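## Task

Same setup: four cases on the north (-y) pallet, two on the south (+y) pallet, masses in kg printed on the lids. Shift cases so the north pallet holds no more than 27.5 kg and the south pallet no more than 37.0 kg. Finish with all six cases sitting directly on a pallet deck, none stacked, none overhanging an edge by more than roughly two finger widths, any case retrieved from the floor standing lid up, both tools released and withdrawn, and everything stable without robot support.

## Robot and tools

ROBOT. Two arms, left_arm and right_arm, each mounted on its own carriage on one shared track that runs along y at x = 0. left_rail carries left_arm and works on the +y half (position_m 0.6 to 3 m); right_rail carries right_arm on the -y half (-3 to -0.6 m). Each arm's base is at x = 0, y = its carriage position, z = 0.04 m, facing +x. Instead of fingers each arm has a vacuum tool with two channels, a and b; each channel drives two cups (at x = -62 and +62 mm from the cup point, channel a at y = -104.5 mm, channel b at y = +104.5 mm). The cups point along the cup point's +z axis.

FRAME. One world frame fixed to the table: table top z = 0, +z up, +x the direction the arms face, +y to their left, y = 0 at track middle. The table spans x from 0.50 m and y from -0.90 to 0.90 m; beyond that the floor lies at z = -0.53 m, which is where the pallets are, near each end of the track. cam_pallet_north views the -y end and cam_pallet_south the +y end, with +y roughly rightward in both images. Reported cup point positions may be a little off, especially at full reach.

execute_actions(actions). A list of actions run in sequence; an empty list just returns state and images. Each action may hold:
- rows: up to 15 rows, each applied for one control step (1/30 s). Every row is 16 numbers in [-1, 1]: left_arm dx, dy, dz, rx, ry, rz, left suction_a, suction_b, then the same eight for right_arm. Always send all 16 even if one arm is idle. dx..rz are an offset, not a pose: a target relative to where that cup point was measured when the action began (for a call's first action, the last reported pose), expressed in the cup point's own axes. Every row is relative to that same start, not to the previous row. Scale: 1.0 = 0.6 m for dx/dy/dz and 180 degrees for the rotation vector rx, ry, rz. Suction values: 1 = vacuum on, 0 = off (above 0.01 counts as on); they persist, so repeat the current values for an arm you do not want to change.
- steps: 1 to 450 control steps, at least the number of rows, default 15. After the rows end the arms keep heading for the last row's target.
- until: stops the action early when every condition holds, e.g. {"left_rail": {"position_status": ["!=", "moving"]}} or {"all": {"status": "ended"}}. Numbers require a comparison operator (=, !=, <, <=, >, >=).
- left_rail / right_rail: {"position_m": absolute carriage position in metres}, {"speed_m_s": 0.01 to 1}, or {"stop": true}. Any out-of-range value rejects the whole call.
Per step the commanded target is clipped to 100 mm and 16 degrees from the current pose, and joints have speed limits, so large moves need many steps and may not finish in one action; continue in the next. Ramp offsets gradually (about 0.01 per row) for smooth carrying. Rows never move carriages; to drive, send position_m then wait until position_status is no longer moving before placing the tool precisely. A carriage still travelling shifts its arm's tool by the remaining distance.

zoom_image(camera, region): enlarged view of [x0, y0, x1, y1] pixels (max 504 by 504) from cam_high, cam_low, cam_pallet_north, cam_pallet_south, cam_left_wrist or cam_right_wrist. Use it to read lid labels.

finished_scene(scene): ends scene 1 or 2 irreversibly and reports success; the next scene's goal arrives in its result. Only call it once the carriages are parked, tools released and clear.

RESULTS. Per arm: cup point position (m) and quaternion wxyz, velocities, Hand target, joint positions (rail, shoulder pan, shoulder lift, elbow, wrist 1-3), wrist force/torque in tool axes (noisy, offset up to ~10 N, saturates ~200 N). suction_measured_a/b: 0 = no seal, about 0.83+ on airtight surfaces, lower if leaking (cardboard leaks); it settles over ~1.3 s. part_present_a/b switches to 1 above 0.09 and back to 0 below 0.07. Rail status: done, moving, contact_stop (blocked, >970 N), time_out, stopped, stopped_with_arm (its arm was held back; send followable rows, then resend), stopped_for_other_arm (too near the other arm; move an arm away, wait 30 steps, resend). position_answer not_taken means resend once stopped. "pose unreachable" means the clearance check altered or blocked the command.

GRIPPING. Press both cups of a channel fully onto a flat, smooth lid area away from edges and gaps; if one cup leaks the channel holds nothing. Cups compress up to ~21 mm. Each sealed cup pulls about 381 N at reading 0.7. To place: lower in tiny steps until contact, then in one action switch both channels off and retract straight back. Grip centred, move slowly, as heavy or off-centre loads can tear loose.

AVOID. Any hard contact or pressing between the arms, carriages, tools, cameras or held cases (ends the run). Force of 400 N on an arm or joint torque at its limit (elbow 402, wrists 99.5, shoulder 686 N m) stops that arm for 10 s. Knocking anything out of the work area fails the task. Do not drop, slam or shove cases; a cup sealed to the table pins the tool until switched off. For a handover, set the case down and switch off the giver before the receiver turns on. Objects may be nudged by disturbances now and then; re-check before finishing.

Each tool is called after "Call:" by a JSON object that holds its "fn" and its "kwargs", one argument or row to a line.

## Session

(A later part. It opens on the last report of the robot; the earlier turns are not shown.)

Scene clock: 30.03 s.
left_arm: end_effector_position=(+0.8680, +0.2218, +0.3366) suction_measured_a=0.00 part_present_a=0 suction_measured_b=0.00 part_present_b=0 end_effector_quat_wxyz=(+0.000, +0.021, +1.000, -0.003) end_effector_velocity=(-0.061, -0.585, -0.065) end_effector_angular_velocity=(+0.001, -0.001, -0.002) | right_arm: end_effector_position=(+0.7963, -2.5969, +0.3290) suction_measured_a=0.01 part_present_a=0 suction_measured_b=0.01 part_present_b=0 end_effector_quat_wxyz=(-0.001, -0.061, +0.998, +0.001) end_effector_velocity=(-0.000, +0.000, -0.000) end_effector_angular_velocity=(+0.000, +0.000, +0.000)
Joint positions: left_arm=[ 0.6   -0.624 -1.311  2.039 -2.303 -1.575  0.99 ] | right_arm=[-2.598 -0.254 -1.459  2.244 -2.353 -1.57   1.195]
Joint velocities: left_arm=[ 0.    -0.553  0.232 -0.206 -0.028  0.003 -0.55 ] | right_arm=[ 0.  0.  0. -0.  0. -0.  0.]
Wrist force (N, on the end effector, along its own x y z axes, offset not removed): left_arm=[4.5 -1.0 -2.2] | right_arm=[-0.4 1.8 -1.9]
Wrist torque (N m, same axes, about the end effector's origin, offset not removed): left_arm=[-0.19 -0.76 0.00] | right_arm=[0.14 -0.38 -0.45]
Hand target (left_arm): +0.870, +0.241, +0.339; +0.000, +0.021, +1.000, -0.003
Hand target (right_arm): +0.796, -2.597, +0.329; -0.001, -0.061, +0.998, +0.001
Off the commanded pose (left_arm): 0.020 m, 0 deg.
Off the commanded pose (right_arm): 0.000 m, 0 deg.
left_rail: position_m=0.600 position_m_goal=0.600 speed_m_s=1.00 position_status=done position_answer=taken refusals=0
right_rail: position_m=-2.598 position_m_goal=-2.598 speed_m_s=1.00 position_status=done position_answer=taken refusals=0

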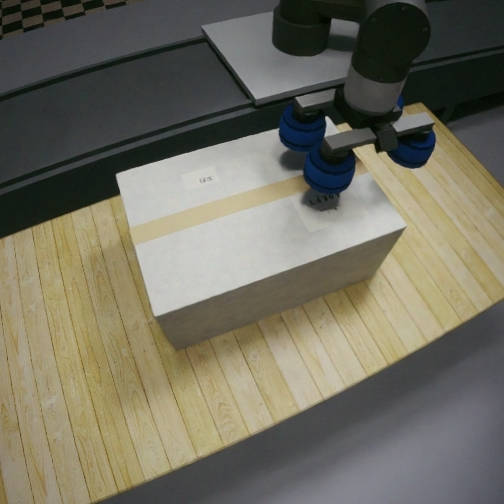

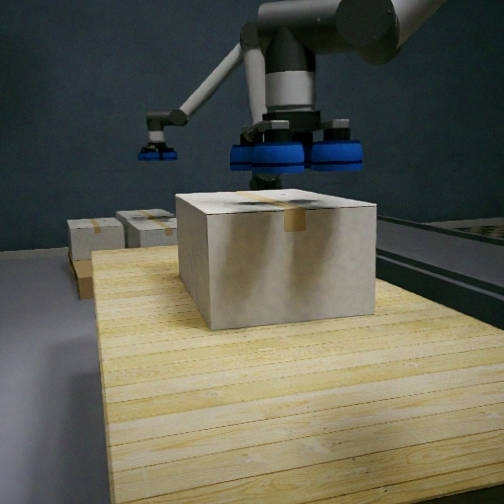

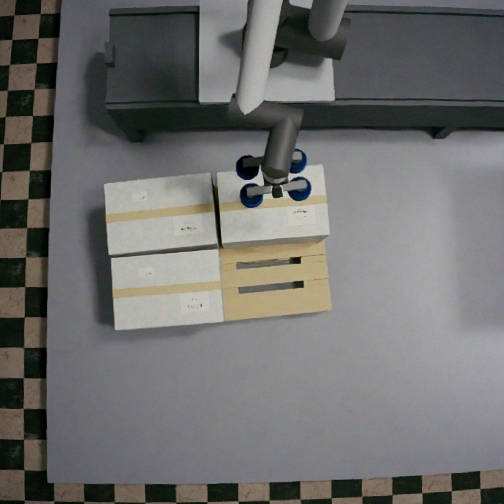

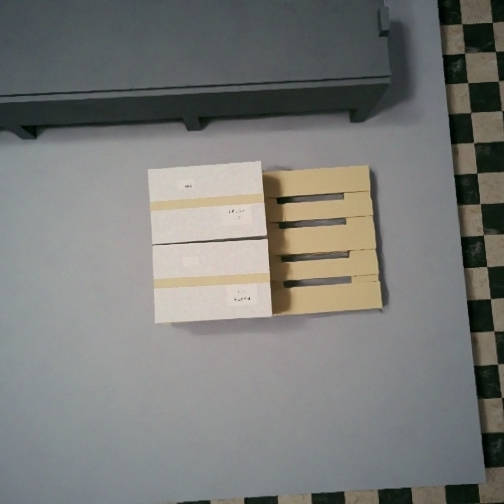

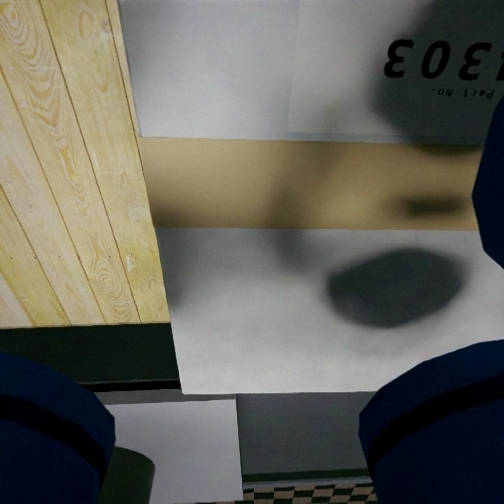

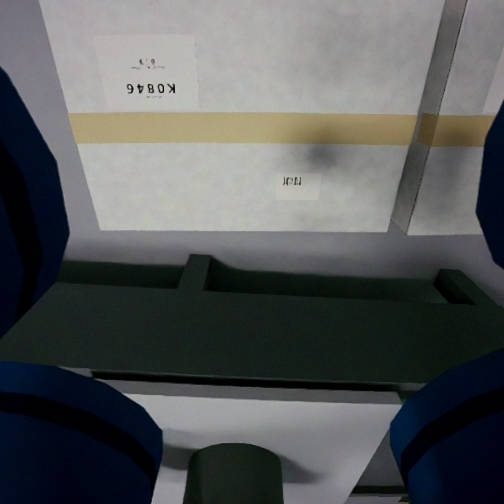

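Call:
{"fn": "execute_actions", "kwargs": {
  "actions": [
    {"rows":[[0,-0.405,0.1,0,0,0,0,0,0,0.015,0.665,0,0,0,0,0]],"steps":35}
  ]
}}

Call:
{"fn": "zoom_image", "kwargs": {
  "camera": "cam_pallet_north",
  "region": [200, 140, 360, 310]
}}

Scene clock: 32.03 s.
left_arm: end_effector_position=(+0.8571, -0.0212, +0.2773) suction_measured_a=0.00 part_present_a=0 suction_measured_b=0.00 part_present_b=0 end_effector_quat_wxyz=(+0.000, +0.021, +1.000, -0.003) end_effector_velocity=(-0.000, -0.000, -0.000) end_effector_angular_velocity=(+0.000, +0.000, -0.000) | right_arm: end_effector_position=(+0.7942, -2.5877, -0.0691) suction_measured_a=0.01 part_present_a=0 suction_measured_b=0.01 part_present_b=0 end_effector_quat_wxyz=(-0.001, -0.061, +0.998, +0.001) end_effector_velocity=(+0.001, -0.000, -0.002) end_effector_angular_velocity=(-0.000, -0.001, -0.000)
Joint positions: left_arm=[ 0.6   -0.817 -1.154  1.91  -2.331 -1.574  0.796] | right_arm=[-2.598 -0.243 -0.889  2.368 -3.048 -1.57   1.205]
Joint velocities: left_arm=[ 0. -0.  0. -0.  0. -0. -0.] | right_arm=[ 0.     0.     0.003 -0.001 -0.003  0.     0.   ]
Wrist force (N, on the end effector, along its own x y z axes, offset not removed): left_arm=[3.8 -2.3 -1.7] | right_arm=[1.9 2.0 -6.2]
Wrist torque (N m, same axes, about the end effector's origin, offset not removed): left_arm=[-0.28 -0.65 -0.15] | right_arm=[0.24 -0.78 -0.42]
Hand target (left_arm): +0.857, -0.021, +0.277; +0.000, +0.021, +1.000, -0.003
Hand target (right_arm): +0.794, -2.588, -0.069; -0.001, -0.061, +0.998, +0.001
Off the commanded pose (left_arm): 0.001 m, 0 deg.
Off the commanded pose (right_arm): 0.001 m, 0 deg.
left_rail: position_m=0.600 position_m_goal=0.600 speed_m_s=1.00 position_status=done position_answer=taken refusals=0
right_rail: position_m=-2.598 position_m_goal=-2.598 speed_m_s=1.00 position_status=done position_answer=taken refusals=0

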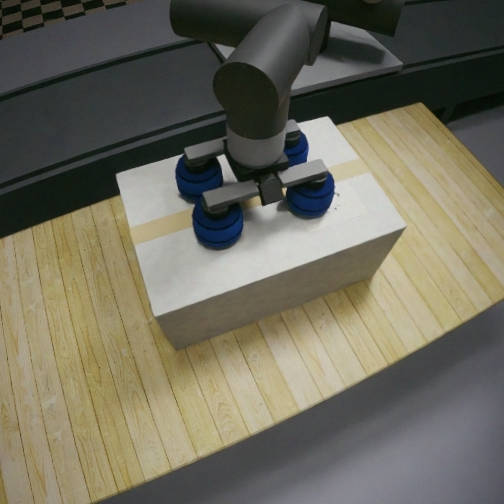

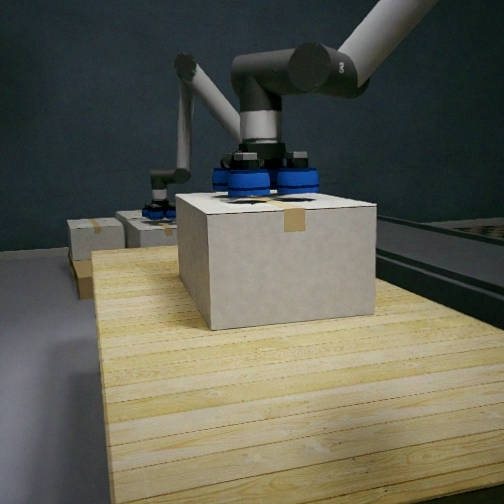

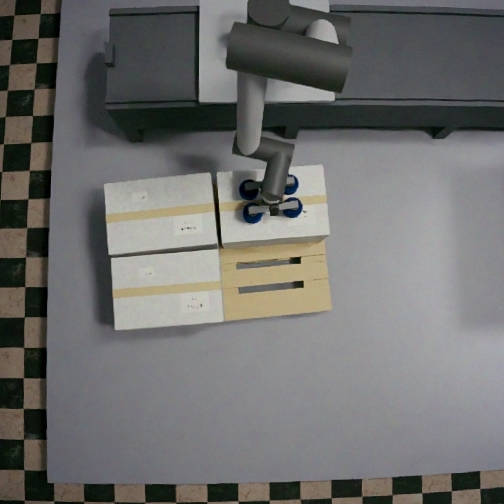

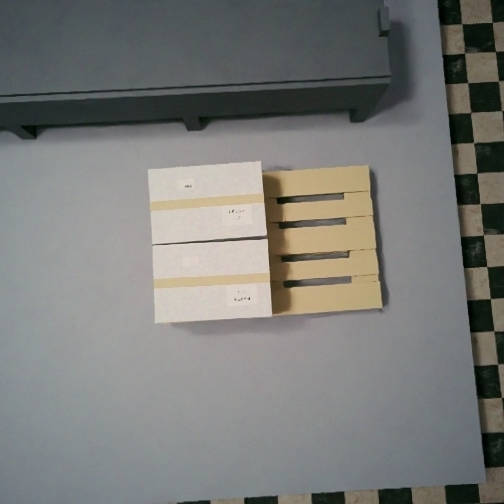

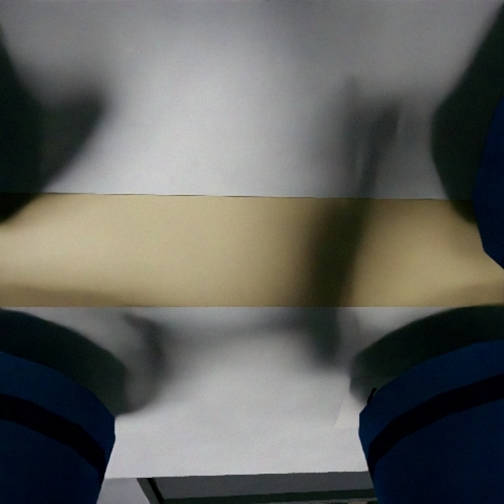

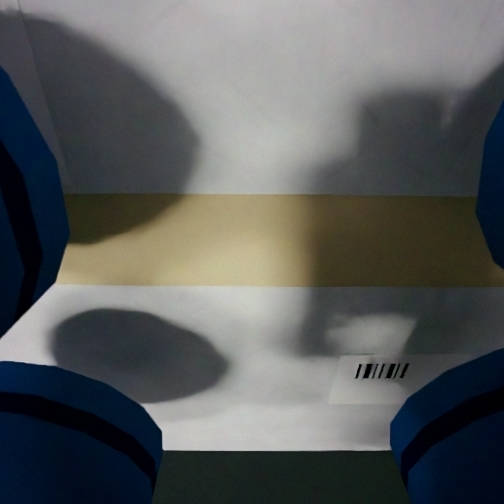

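Region (200, 140, 360, 310) of cam_pallet_north's 504x504 image, scaled by 2.965, with more detail than that image has; it fills the left 474 columns of this view, and the rest is white.

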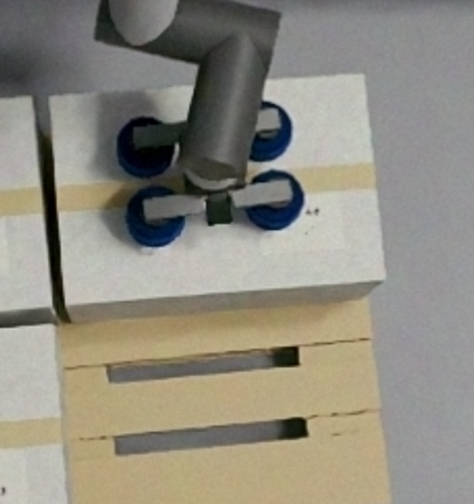

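Call:
{"fn": "execute_actions", "kwargs": {
  "actions": [
    {"rows":[[0,0.005,0.01,0,0,0,1,1,-0.013,0.01,0.02,0,0,0,1,1],[0,0.005,0.02,0,0,0,1,1,-0.013,0.01,0.04,0,0,0,1,1],[0,0.005,0.03,0,0,0,1,1,-0.013,0.01,0.052,0,0,0,1,1],[0,0.005,0.041,0,0,0,1,1,-0.013,0.01,0.052,0,0,0,1,1]],"steps":22}
  ]
}}

Scene clock: 33.83 s.
left_arm: end_effector_position=(+0.8573, -0.0184, +0.2528) suction_measured_a=0.94 part_present_a=1 suction_measured_b=0.94 part_present_b=1 end_effector_quat_wxyz=(+0.000, +0.021, +1.000, -0.003) end_effector_velocity=(-0.000, +0.001, -0.001) end_effector_angular_velocity=(+0.001, +0.001, +0.000) | right_arm: end_effector_position=(+0.8011, -2.5808, -0.1002) suction_measured_a=0.01 part_present_a=0 suction_measured_b=0.01 part_present_b=0 end_effector_quat_wxyz=(-0.001, -0.061, +0.998, +0.001) end_effector_velocity=(+0.000, -0.000, -0.000) end_effector_angular_velocity=(-0.000, -0.000, +0.000)
Joint positions: left_arm=[ 0.6   -0.815 -1.135  1.924 -2.364 -1.574  0.798] | right_arm=[-2.598 -0.232 -0.836  2.353 -3.085 -1.57   1.216]
Joint velocities: left_arm=[ 0.     0.     0.     0.001 -0.     0.    -0.   ] | right_arm=[ 0.  0.  0. -0. -0. -0.  0.]
Wrist force (N, on the end effector, along its own x y z axes, offset not removed): left_arm=[6.6 -0.9 -59.3] | right_arm=[3.6 3.2 0.7]
Wrist torque (N m, same axes, about the end effector's origin, offset not removed): left_arm=[2.24 -0.31 -0.01] | right_arm=[0.40 -0.86 -0.42]
Hand target (left_arm): +0.857, -0.018, +0.253; +0.000, +0.021, +1.000, -0.003
Hand target (right_arm): +0.801, -2.581, -0.100; -0.001, -0.061, +0.998, +0.001
Off the commanded pose (left_arm): 0.000 m, 0 deg.
Off the commanded pose (right_arm): 0.000 m, 0 deg.
left_rail: position_m=0.600 position_m_goal=0.600 speed_m_s=1.00 position_status=done position_answer=taken refusals=0
right_rail: position_m=-2.598 position_m_goal=-2.598 speed_m_s=1.00 position_status=done position_answer=taken refusals=0

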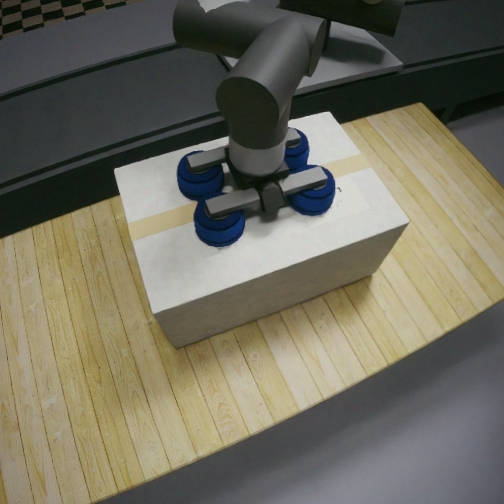

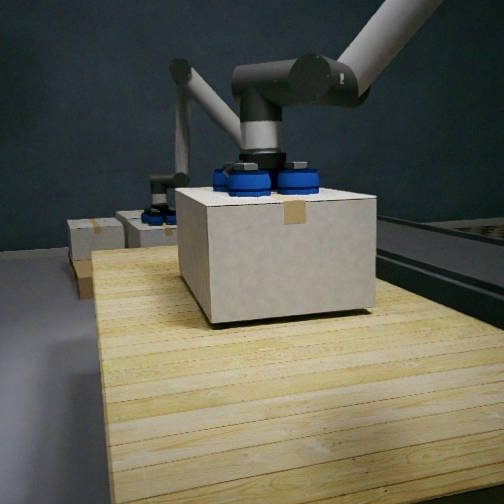

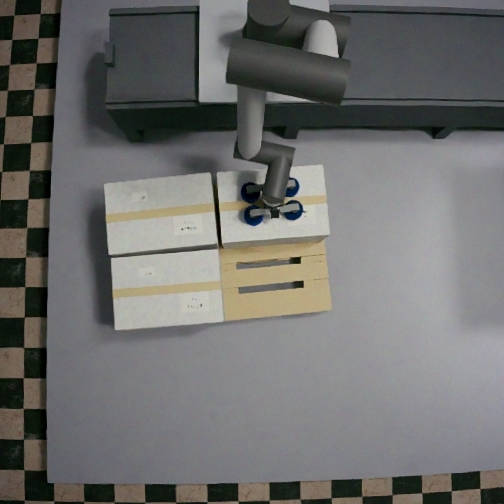

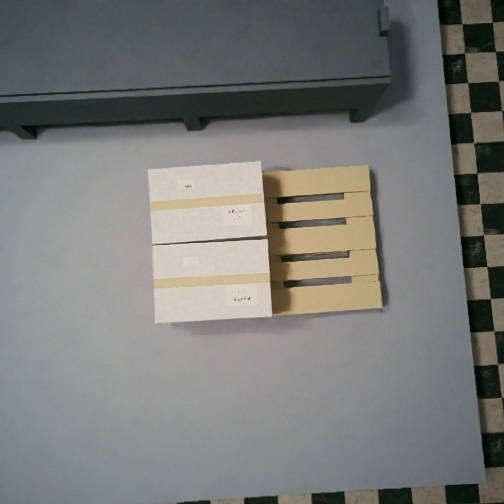

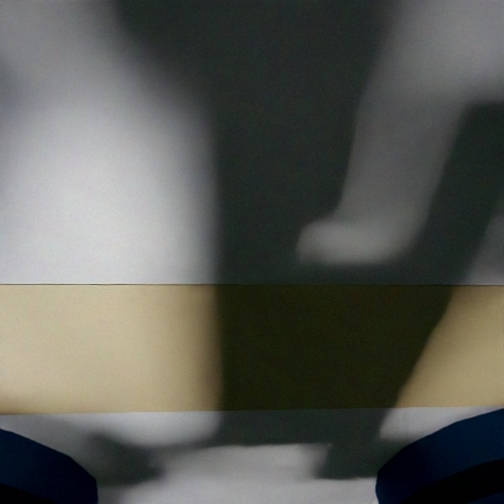

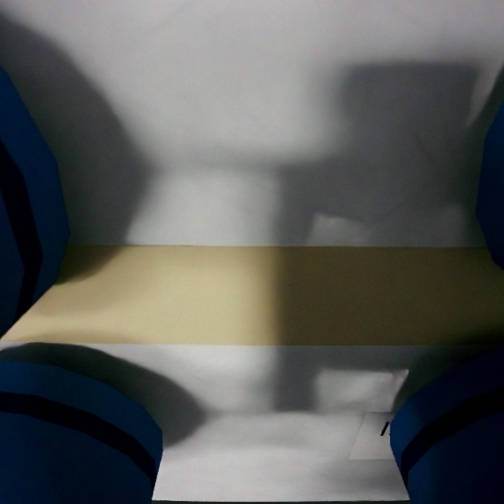

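Call:
{"fn": "execute_actions", "kwargs": {
  "actions": [
    {"rows":[[0,0,-0.01,0,0,0,1,1,0,0,0.01,0,0,0,1,1],[0,0,-0.03,0,0,0,1,1,0,0,0.02,0,0,0,1,1],[0,0,-0.06,0,0,0,1,1,0,0,0.03,0,0,0,1,1],[0,0,-0.15,0,0,-0.013,1,1,0,0,0.036,0,0,0,1,1]],"steps":20},
    {"rows":[[0,0.03,0,0,0,0,1,1,0,0,0,0,0,0,1,1],[0,0.07,0,0,0,0,1,1,0,0,0,0,0,0,1,1],[0,0.12,0,0,0,0,1,1,0,0,0,0,0,0,1,1],[-0.3,1,0,0,0,0,1,1,0,0,0,0,0,0,1,1]],"left_rail":{"position_m":3.0},"steps":45}
  ]
}}

Scene clock: 37.60 s.
left_arm: end_effector_position=(+1.0397, +1.7895, +0.3412) suction_measured_a=0.94 part_present_a=1 suction_measured_b=0.94 part_present_b=1 end_effector_quat_wxyz=(+0.001, +0.001, +1.000, -0.002) end_effector_velocity=(+0.002, +1.002, -0.000) end_effector_angular_velocity=(-0.000, +0.000, -0.001) | right_arm: end_effector_position=(+0.8012, -2.5808, -0.1217) suction_measured_a=0.94 part_present_a=1 suction_measured_b=0.94 part_present_b=1 end_effector_quat_wxyz=(-0.001, -0.061, +0.998, +0.001) end_effector_velocity=(+0.000, -0.000, +0.000) end_effector_angular_velocity=(-0.000, -0.000, -0.000)
Joint positions: left_arm=[ 1.808 -0.211 -1.223  1.903 -2.253 -1.575  1.361] | right_arm=[-2.598 -0.232 -0.801  2.348 -3.115 -1.57   1.216]
Joint velocities: left_arm=[ 1.     0.002  0.002 -0.003  0.001 -0.     0.003] | right_arm=[ 0. -0. -0.  0. -0. -0.  0.]
Wrist force (N, on the end effector, along its own x y z axes, offset not removed): left_arm=[4.8 -0.4 -56.3] | right_arm=[-2.7 6.1 -44.6]
Wrist torque (N m, same axes, about the end effector's origin, offset not removed): left_arm=[2.30 -0.06 -0.16] | right_arm=[-1.28 0.26 -0.42]
Hand target (left_arm): +1.040, +1.848, +0.341; +0.001, +0.001, +1.000, -0.002
Hand target (right_arm): +0.801, -2.581, -0.122; -0.001, -0.061, +0.998, +0.001
Off the commanded pose (left_arm): 0.002 m, 0 deg.
Off the commanded pose (right_arm): 0.000 m, 0 deg.
left_rail: position_m=1.808 position_m_goal=3.000 speed_m_s=1.00 position_status=moving position_answer=taken refusals=0
right_rail: position_m=-2.598 position_m_goal=-2.598 speed_m_s=1.00 position_status=done position_answer=taken refusals=0

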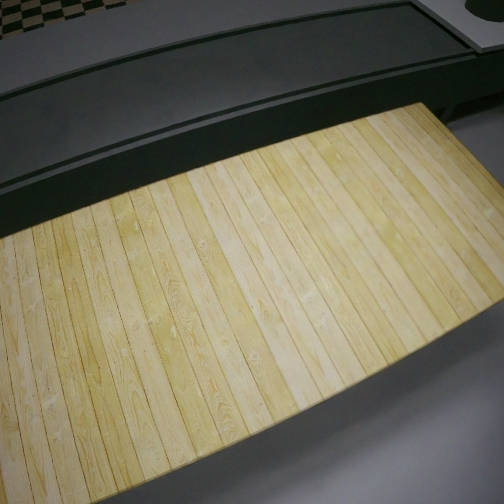

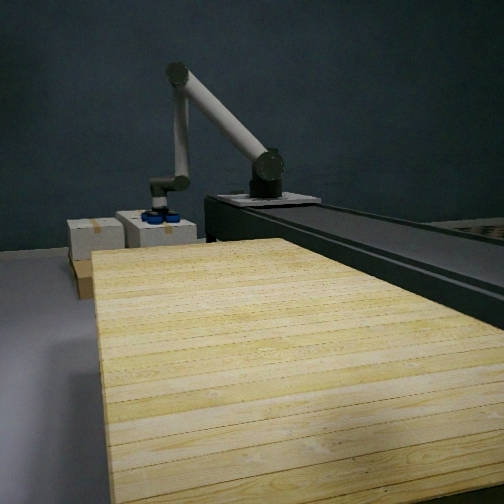

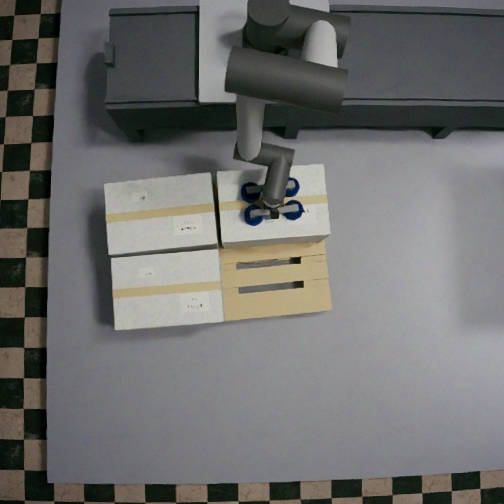

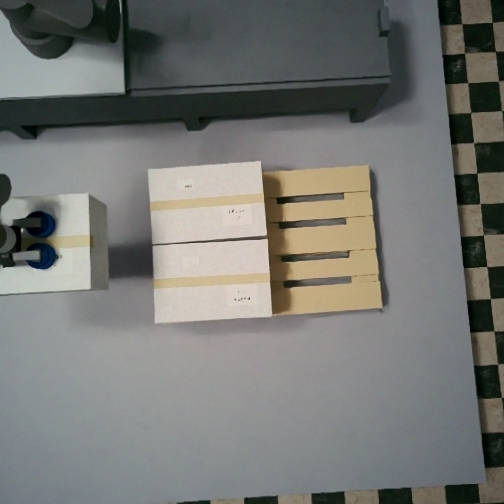

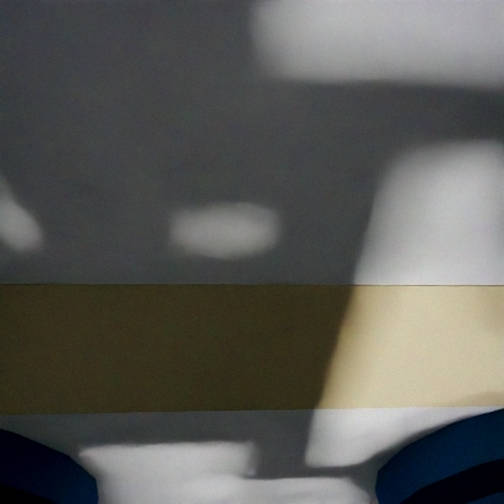

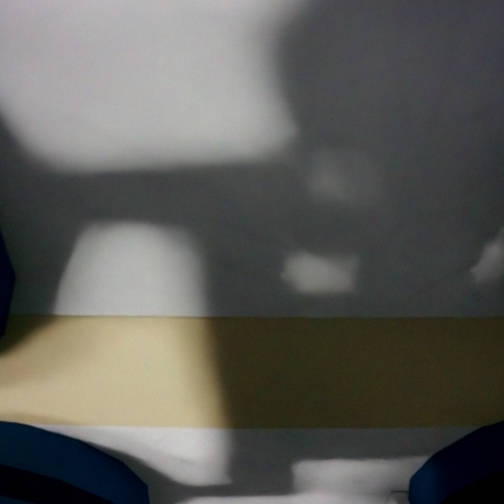

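Call:
{"fn": "execute_actions", "kwargs": {
  "actions": [
    {"rows":[[0,0,0,0,0,0,1,1,0,0,-0.02,0,0,0,1,1],[0,0,0,0,0,0,1,1,0,0,-0.05,0,0,0,1,1],[0,0,0,0,0,0,1,1,0,0,-0.09,0,0,0,1,1],[0,0,0,0,0,0,1,1,0,0,-0.14,0,0,0,1,1],[0,0,0,0,0,0,1,1,0,0,-0.8,0,0,0,1,1]],"steps":42},
    {"rows":[[-0.03,0.02,0.03,0,0,0,1,1,-0.01,0.03,0,0,0,0.01,1,1],[-0.07,0.05,0.07,0,0,0,1,1,-0.03,0.08,0,0,0,0.02,1,1],[-0.3,0.22,0.3,0,0,0,1,1,-0.172,0.483,0,0,0,0.039,1,1]],"right_rail":{"position_m":-0.6},"steps":30}
  ]
}}

Call:
{"fn": "zoom_image", "kwargs": {
  "camera": "cam_pallet_south",
  "region": [140, 140, 440, 350]
}}

Scene clock: 41.40 s.
left_arm: end_effector_position=(+1.2203, +3.1124, +0.1611) suction_measured_a=0.94 part_present_a=1 suction_measured_b=0.94 part_present_b=1 end_effector_quat_wxyz=(+0.001, +0.001, +1.000, -0.002) end_effector_velocity=(+0.001, +0.000, -0.001) end_effector_angular_velocity=(+0.000, +0.000, -0.000) | right_arm: end_effector_position=(+0.8689, -1.5729, +0.3571) suction_measured_a=0.94 part_present_a=1 suction_measured_b=0.94 part_present_b=1 end_effector_quat_wxyz=(-0.001, +0.000, +1.000, +0.000) end_effector_velocity=(+0.001, +1.001, -0.000) end_effector_angular_velocity=(-0.000, +0.000, -0.001)
Joint positions: left_arm=[ 3.    -0.072 -0.912  1.686 -2.347 -1.575  1.501] | right_arm=[-1.89   0.13  -1.35   2.054 -2.272 -1.569  1.701]
Joint velocities: left_arm=[ 0.     0.     0.002 -0.002  0.001  0.     0.   ] | right_arm=[ 1.     0.001  0.002 -0.002  0.001 -0.     0.002]
Wrist force (N, on the end effector, along its own x y z axes, offset not removed): left_arm=[7.2 -2.6 -61.4] | right_arm=[3.2 4.4 -43.5]
Wrist torque (N m, same axes, about the end effector's origin, offset not removed): left_arm=[2.07 -0.43 -0.11] | right_arm=[-1.56 -0.71 -0.56]
Hand target (left_arm): +1.220, +3.112, +0.161; +0.001, +0.001, +1.000, -0.002
Hand target (right_arm): +0.869, -1.514, +0.357; -0.001, +0.000, +1.000, +0.000
Off the commanded pose (left_arm): 0.000 m, 0 deg.
Off the commanded pose (right_arm): 0.001 m, 0 deg.
left_rail: position_m=3.000 position_m_goal=3.000 speed_m_s=1.00 position_status=done position_answer=taken refusals=0
right_rail: position_m=-1.890 position_m_goal=-0.600 speed_m_s=1.00 position_status=moving position_answer=taken refusals=0

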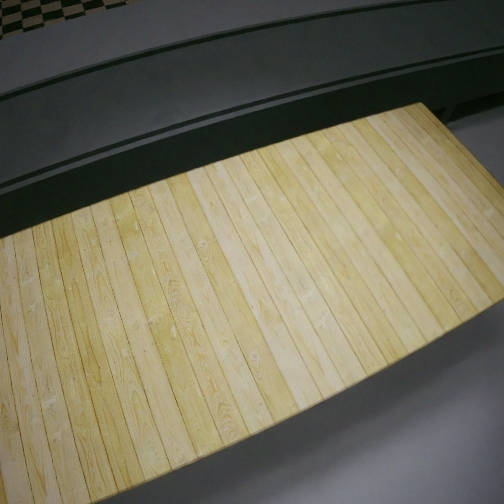

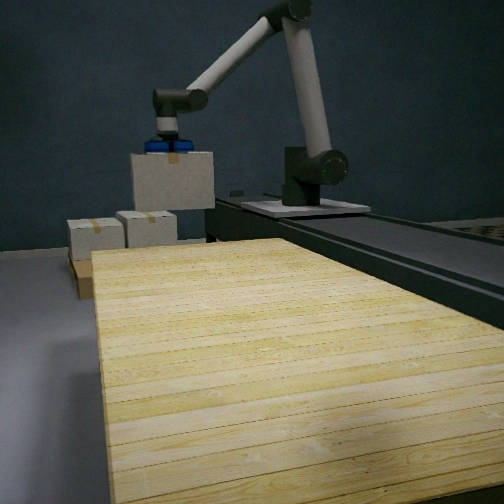

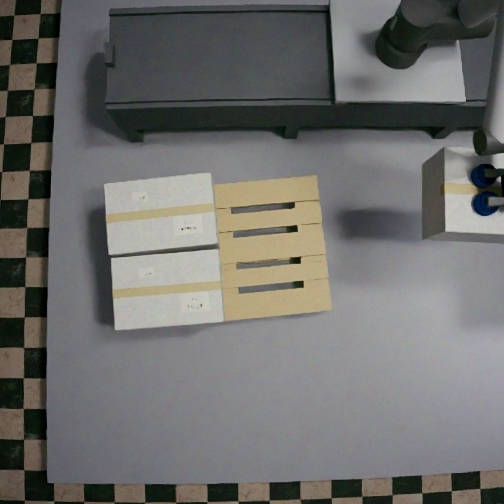

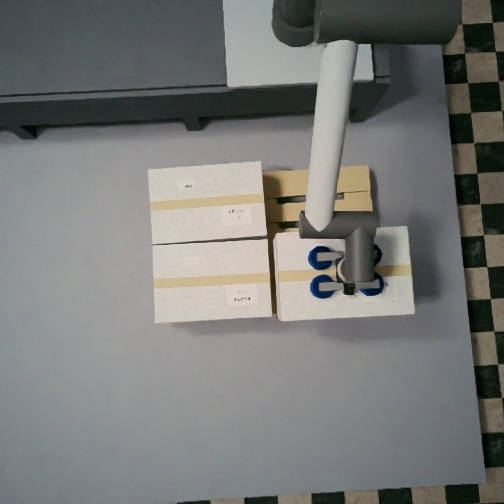

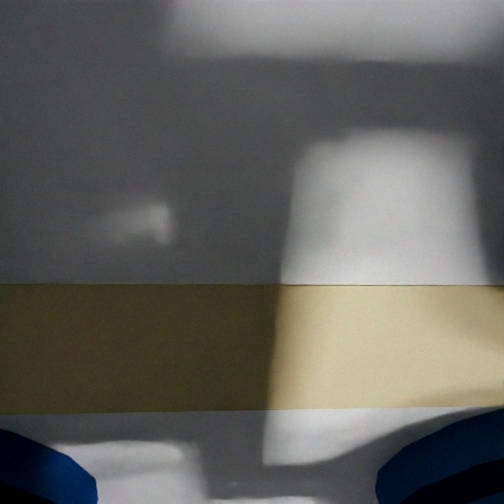

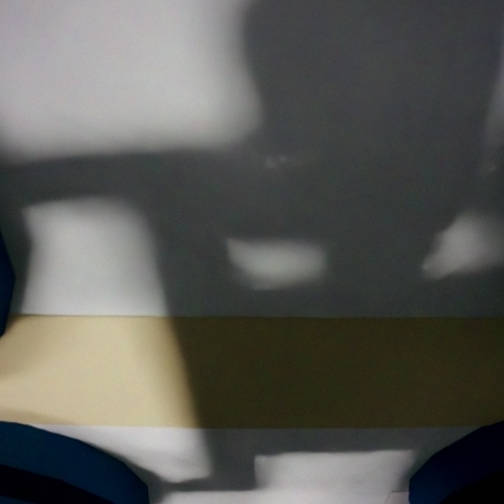

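Region (140, 140, 440, 350) of cam_pallet_south's 504x504 image, scaled by 1.680, with more detail than that image has; it fills the top 353 rows of this view, and the rest is white.

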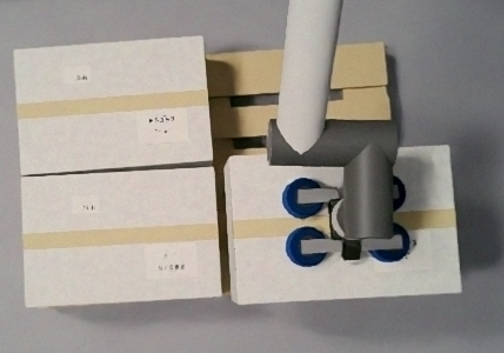

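Call:
{"fn": "execute_actions", "kwargs": {
  "actions": [
    {"steps":40,"until":{"all":{"status":"ended"}}},
    {"rows":[[0,0,0.03,0,0,0,1,1,0,0.03,0,0,0,0,1,1],[0,0,0.07,0,0,0,1,1,0,0.07,0,0,0,0,1,1],[0,0,0.12,0,0,0,1,1,0,0.12,0,0,0,0,1,1],[0,0,0.46,0,0,0,1,1,0,0.433,0.128,0,0,0,1,1]],"steps":32}
  ]
}}

Call:
{"fn": "zoom_image", "kwargs": {
  "camera": "cam_pallet_south",
  "region": [140, 140, 440, 350]
}}

Scene clock: 44.03 s.
left_arm: end_effector_position=(+1.2207, +3.1117, -0.1150) suction_measured_a=0.94 part_present_a=1 suction_measured_b=0.94 part_present_b=1 end_effector_quat_wxyz=(+0.001, +0.001, +1.000, -0.002) end_effector_velocity=(-0.000, +0.000, -0.001) end_effector_angular_velocity=(+0.000, +0.000, +0.000) | right_arm: end_effector_position=(+0.8688, -0.0234, +0.2802) suction_measured_a=0.94 part_present_a=1 suction_measured_b=0.94 part_present_b=1 end_effector_quat_wxyz=(-0.001, +0.000, +1.000, +0.000) end_effector_velocity=(+0.000, +0.000, -0.000) end_effector_angular_velocity=(-0.000, +0.000, +0.000)
Joint positions: left_arm=[ 3.    -0.073 -0.657  1.7   -2.617 -1.575  1.5  ] | right_arm=[-0.6    0.392 -1.171  1.929 -2.327 -1.569  1.962]
Joint velocities: left_arm=[ 0.     0.     0.001 -0.    -0.    -0.     0.   ] | right_arm=[ 0.  0.  0. -0.  0.  0.  0.]
Wrist force (N, on the end effector, along its own x y z axes, offset not removed): left_arm=[3.4 -1.2 -62.6] | right_arm=[-2.4 5.4 -46.2]
Wrist torque (N m, same axes, about the end effector's origin, offset not removed): left_arm=[2.21 0.13 -0.07] | right_arm=[-1.41 0.23 -0.72]
Hand target (left_arm): +1.221, +3.112, -0.115; +0.001, +0.001, +1.000, -0.002
Hand target (right_arm): +0.869, -0.023, +0.280; -0.001, +0.000, +1.000, +0.000
Off the commanded pose (left_arm): 0.000 m, 0 deg.
Off the commanded pose (right_arm): 0.001 m, 0 deg.
left_rail: position_m=3.000 position_m_goal=3.000 speed_m_s=1.00 position_status=done position_answer=taken refusals=0
right_rail: position_m=-0.600 position_m_goal=-0.600 speed_m_s=1.00 position_status=done position_answer=taken refusals=0

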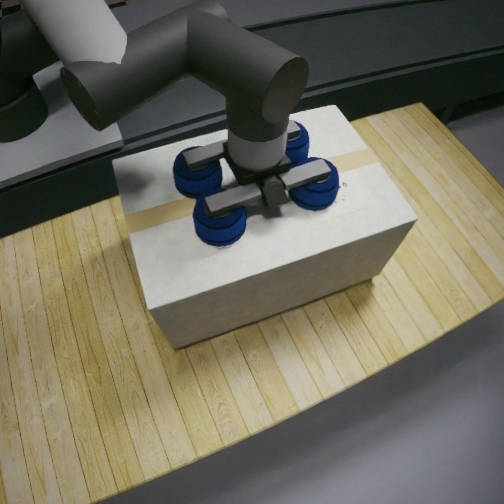

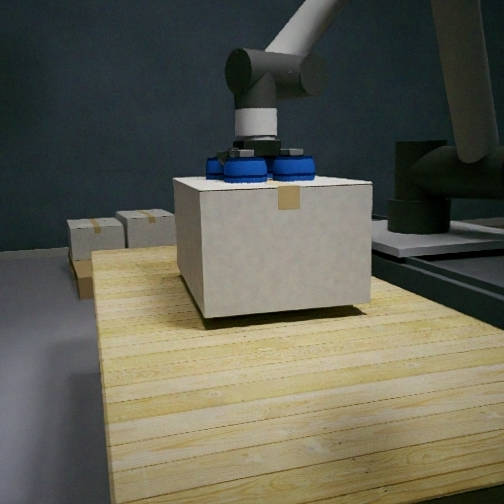

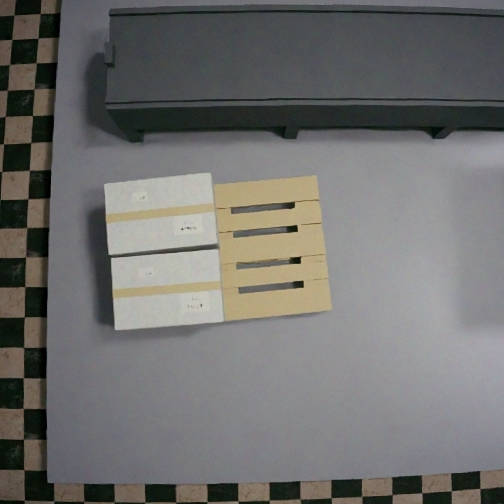

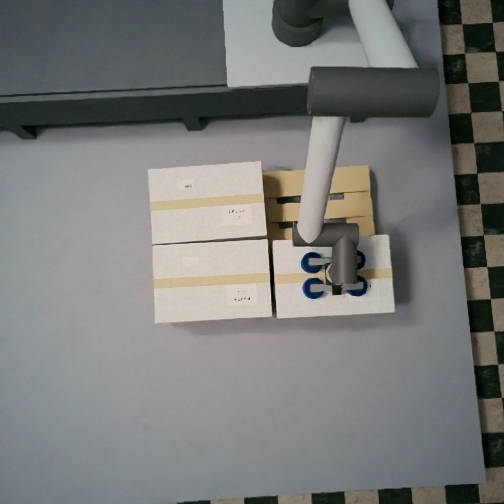

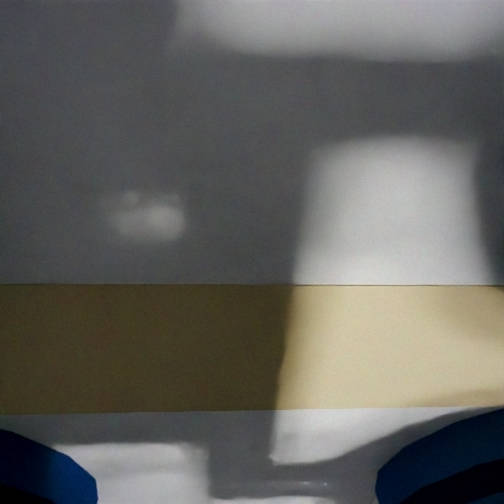

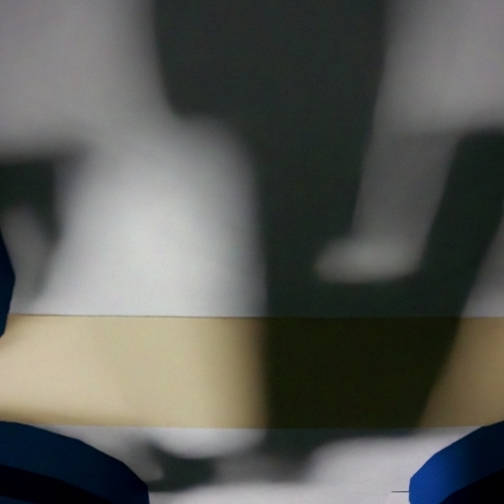

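Region (140, 140, 440, 350) of cam_pallet_south's 504x504 image, scaled by 1.680, with more detail than that image has; it fills the top 353 rows of this view, and the rest is white.

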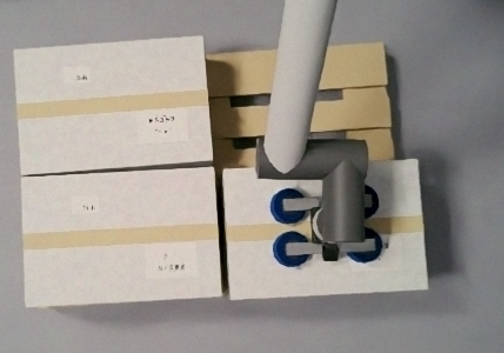

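Call:
{"fn": "execute_actions", "kwargs": {
  "actions": [
    {"rows":[[0.005,-0.004,0.01,0,0,0,1,1,0,0,0.01,0,0,0,1,1],[0.01,-0.008,0.02,0,0,0,1,1,0,0,0.02,0,0,0,1,1],[0.01,-0.008,0.03,0,0,0,1,1,0,0,0.027,0,0,0,1,1],[0.01,-0.008,0.04,0,0,0,1,1,0,0,0.027,0,0,0,1,1]],"steps":14}
  ]
}}

Call:
{"fn": "zoom_image", "kwargs": {
  "camera": "cam_low",
  "region": [160, 250, 400, 340]
}}

Scene clock: 45.57 s.
left_arm: end_effector_position=(+1.2147, +3.1072, -0.1387) suction_measured_a=0.94 part_present_a=1 suction_measured_b=0.94 part_present_b=1 end_effector_quat_wxyz=(+0.001, +0.001, +1.000, -0.002) end_effector_velocity=(-0.000, -0.001, -0.003) end_effector_angular_velocity=(-0.000, -0.001, -0.000) | right_arm: end_effector_position=(+0.8687, -0.0233, +0.2642) suction_measured_a=0.94 part_present_a=1 suction_measured_b=0.94 part_present_b=1 end_effector_quat_wxyz=(-0.001, +0.000, +1.000, +0.000) end_effector_velocity=(+0.000, -0.000, -0.002) end_effector_angular_velocity=(+0.000, -0.000, -0.000)
Joint positions: left_arm=[ 3.    -0.077 -0.636  1.707 -2.644 -1.575  1.496] | right_arm=[-0.6    0.392 -1.157  1.937 -2.349 -1.569  1.963]
Joint velocities: left_arm=[ 0.    -0.001  0.003  0.    -0.004 -0.    -0.001] | right_arm=[ 0.    -0.     0.001  0.001 -0.003 -0.    -0.   ]
Wrist force (N, on the end effector, along its own x y z axes, offset not removed): left_arm=[6.9 -2.1 -58.5] | right_arm=[0.7 2.5 -44.4]
Wrist torque (N m, same axes, about the end effector's origin, offset not removed): left_arm=[2.04 -0.48 -0.15] | right_arm=[-1.64 -0.30 -0.56]
Hand target (left_arm): +1.215, +3.107, -0.139; +0.001, +0.001, +1.000, -0.002
Hand target (right_arm): +0.869, -0.023, +0.264; -0.001, +0.000, +1.000, +0.000
Off the commanded pose (left_arm): 0.000 m, 0 deg.
Off the commanded pose (right_arm): 0.000 m, 0 deg.
left_rail: position_m=3.000 position_m_goal=3.000 speed_m_s=1.00 position_status=done position_answer=taken refusals=0
right_rail: position_m=-0.600 position_m_goal=-0.600 speed_m_s=1.00 position_status=done position_answer=taken refusals=0

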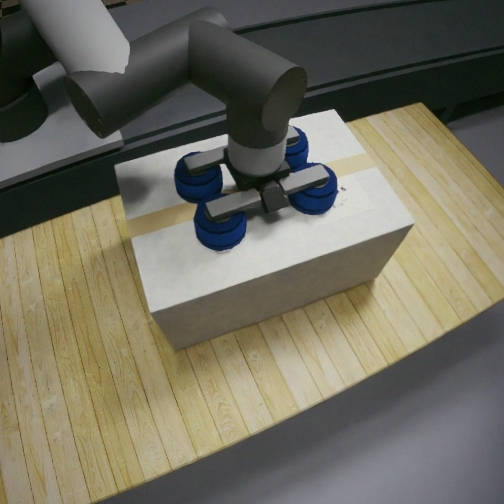

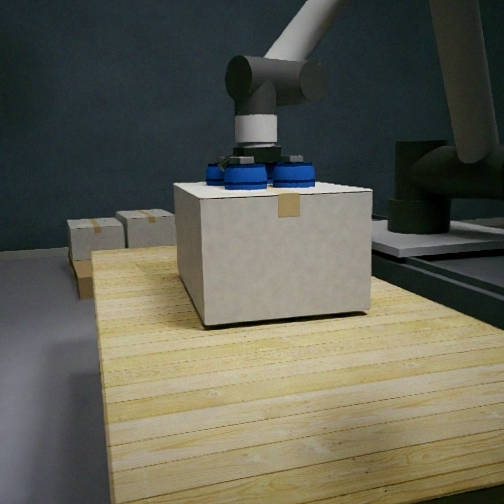

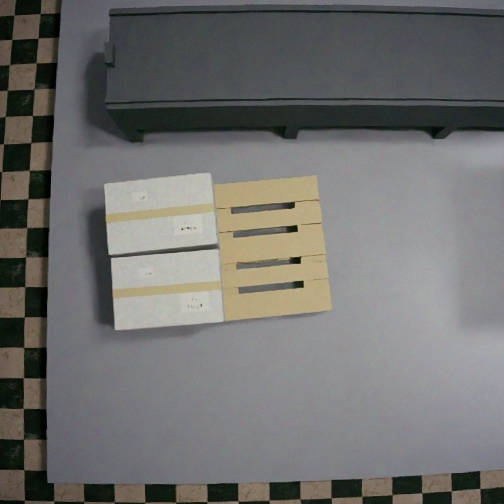

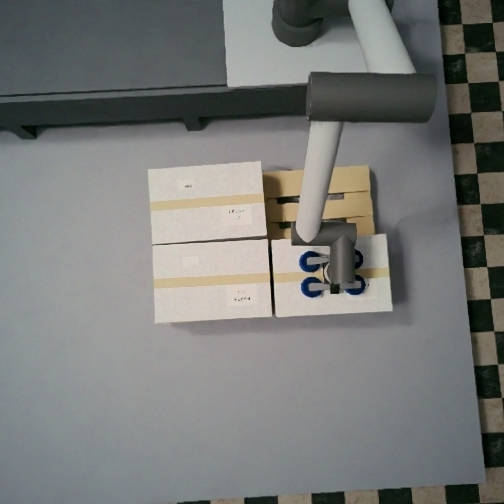

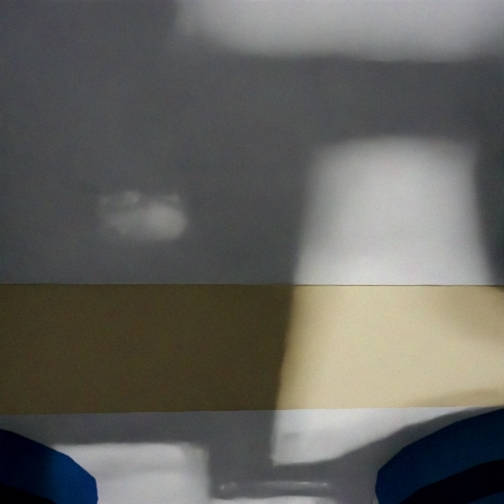

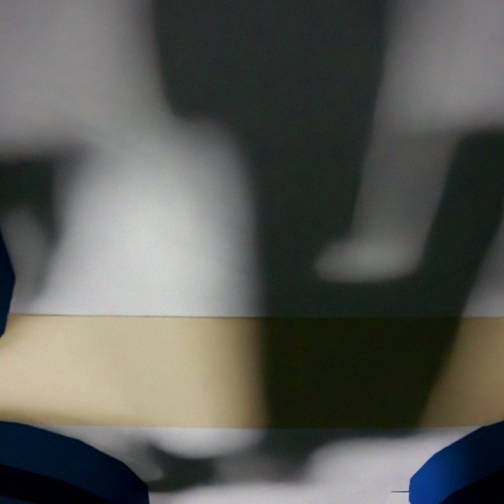

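Region (160, 250, 400, 340) of cam_low's 504x504 image, scaled by 2.100, with more detail than that image has; it fills the top 189 rows of this view, and the rest is white.

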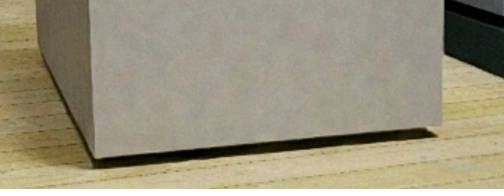

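Small steps on both.

Call:
{"fn": "execute_actions", "kwargs": {
  "actions": [
    {"rows":[[0,0,0.003,0,0,0,1,1,0,0,0.003,0,0,0,1,1],[0,0,0.005,0,0,0,1,1,0,0,0.007,0,0,0,1,1]],"steps":10}
  ]
}}

Scene clock: 46.57 s.
left_arm: end_effector_position=(+1.2146, +3.1069, -0.1417) suction_measured_a=0.94 part_present_a=1 suction_measured_b=0.94 part_present_b=1 end_effector_quat_wxyz=(+0.001, +0.001, +1.000, -0.002) end_effector_velocity=(+0.001, -0.000, -0.001) end_effector_angular_velocity=(-0.000, -0.001, +0.000) | right_arm: end_effector_position=(+0.8688, -0.0234, +0.2601) suction_measured_a=0.94 part_present_a=1 suction_measured_b=0.94 part_present_b=1 end_effector_quat_wxyz=(-0.001, +0.000, +1.000, +0.000) end_effector_velocity=(+0.000, +0.000, -0.002) end_effector_angular_velocity=(+0.000, -0.000, -0.000)
Joint positions: left_arm=[ 3.    -0.077 -0.633  1.706 -2.646 -1.575  1.496] | right_arm=[-0.6    0.392 -1.153  1.939 -2.354 -1.569  1.963]
Joint velocities: left_arm=[ 0.    -0.     0.001 -0.001 -0.001  0.    -0.   ] | right_arm=[ 0.    -0.     0.002  0.001 -0.003  0.     0.   ]
Wrist force (N, on the end effector, along its own x y z axes, offset not removed): left_arm=[6.8 -2.1 -59.7] | right_arm=[4.4 2.2 -52.2]
Wrist torque (N m, same axes, about the end effector's origin, offset not removed): left_arm=[2.07 -0.41 -0.15] | right_arm=[-1.90 -0.68 -0.44]
Hand target (left_arm): +1.215, +3.107, -0.142; +0.001, +0.001, +1.000, -0.002
Hand target (right_arm): +0.869, -0.023, +0.260; -0.001, +0.000, +1.000, +0.000
Off the commanded pose (left_arm): 0.000 m, 0 deg.
Off the commanded pose (right_arm): 0.000 m, 0 deg.
left_rail: position_m=3.000 position_m_goal=3.000 speed_m_s=1.00 position_status=done position_answer=taken refusals=0
right_rail: position_m=-0.600 position_m_goal=-0.600 speed_m_s=1.00 position_status=done position_answer=taken refusals=0

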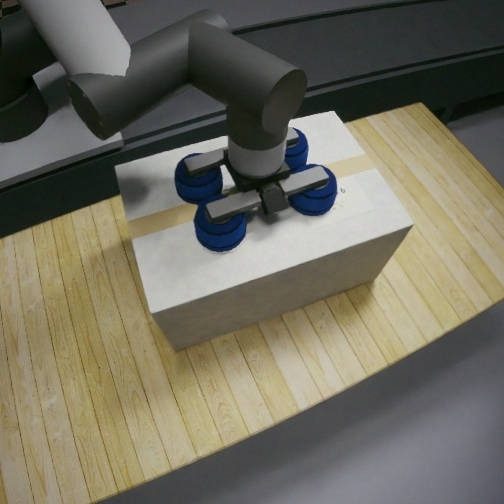

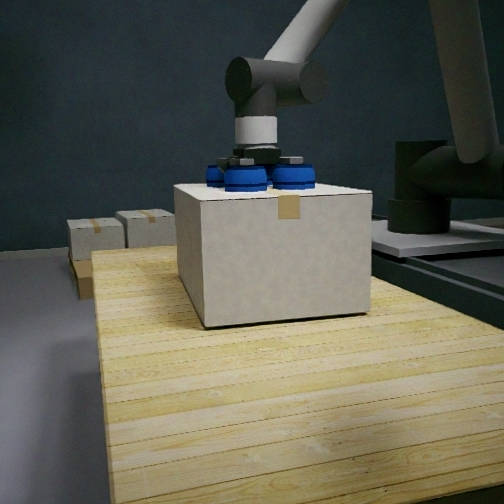

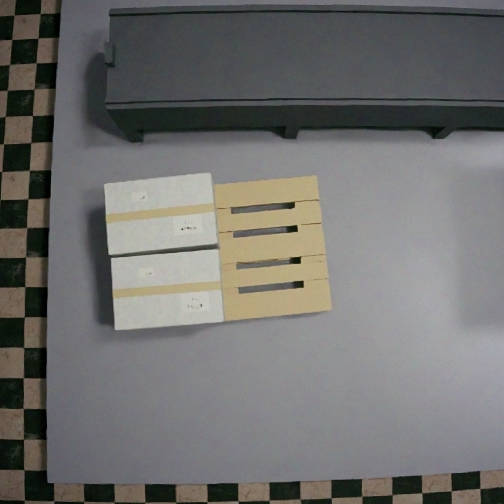

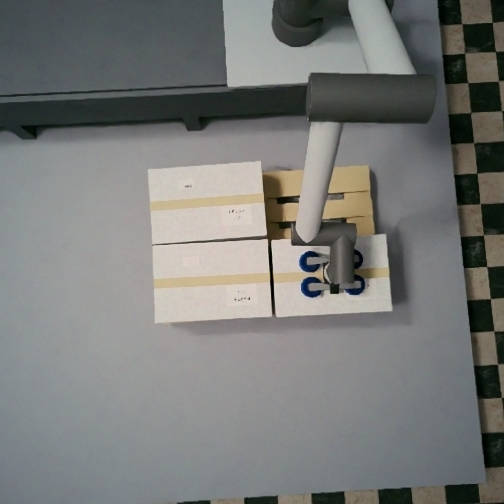

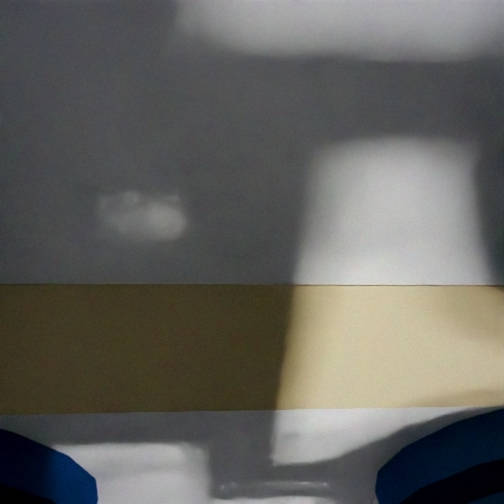

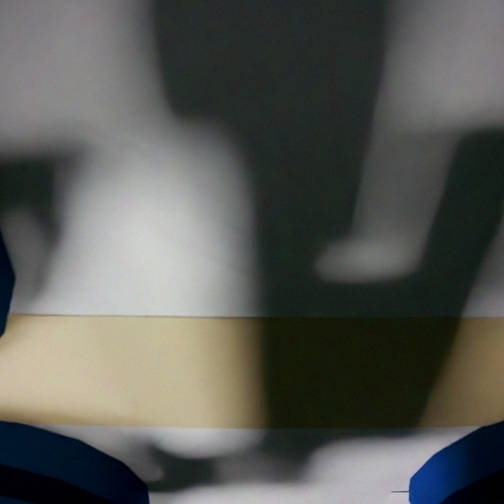

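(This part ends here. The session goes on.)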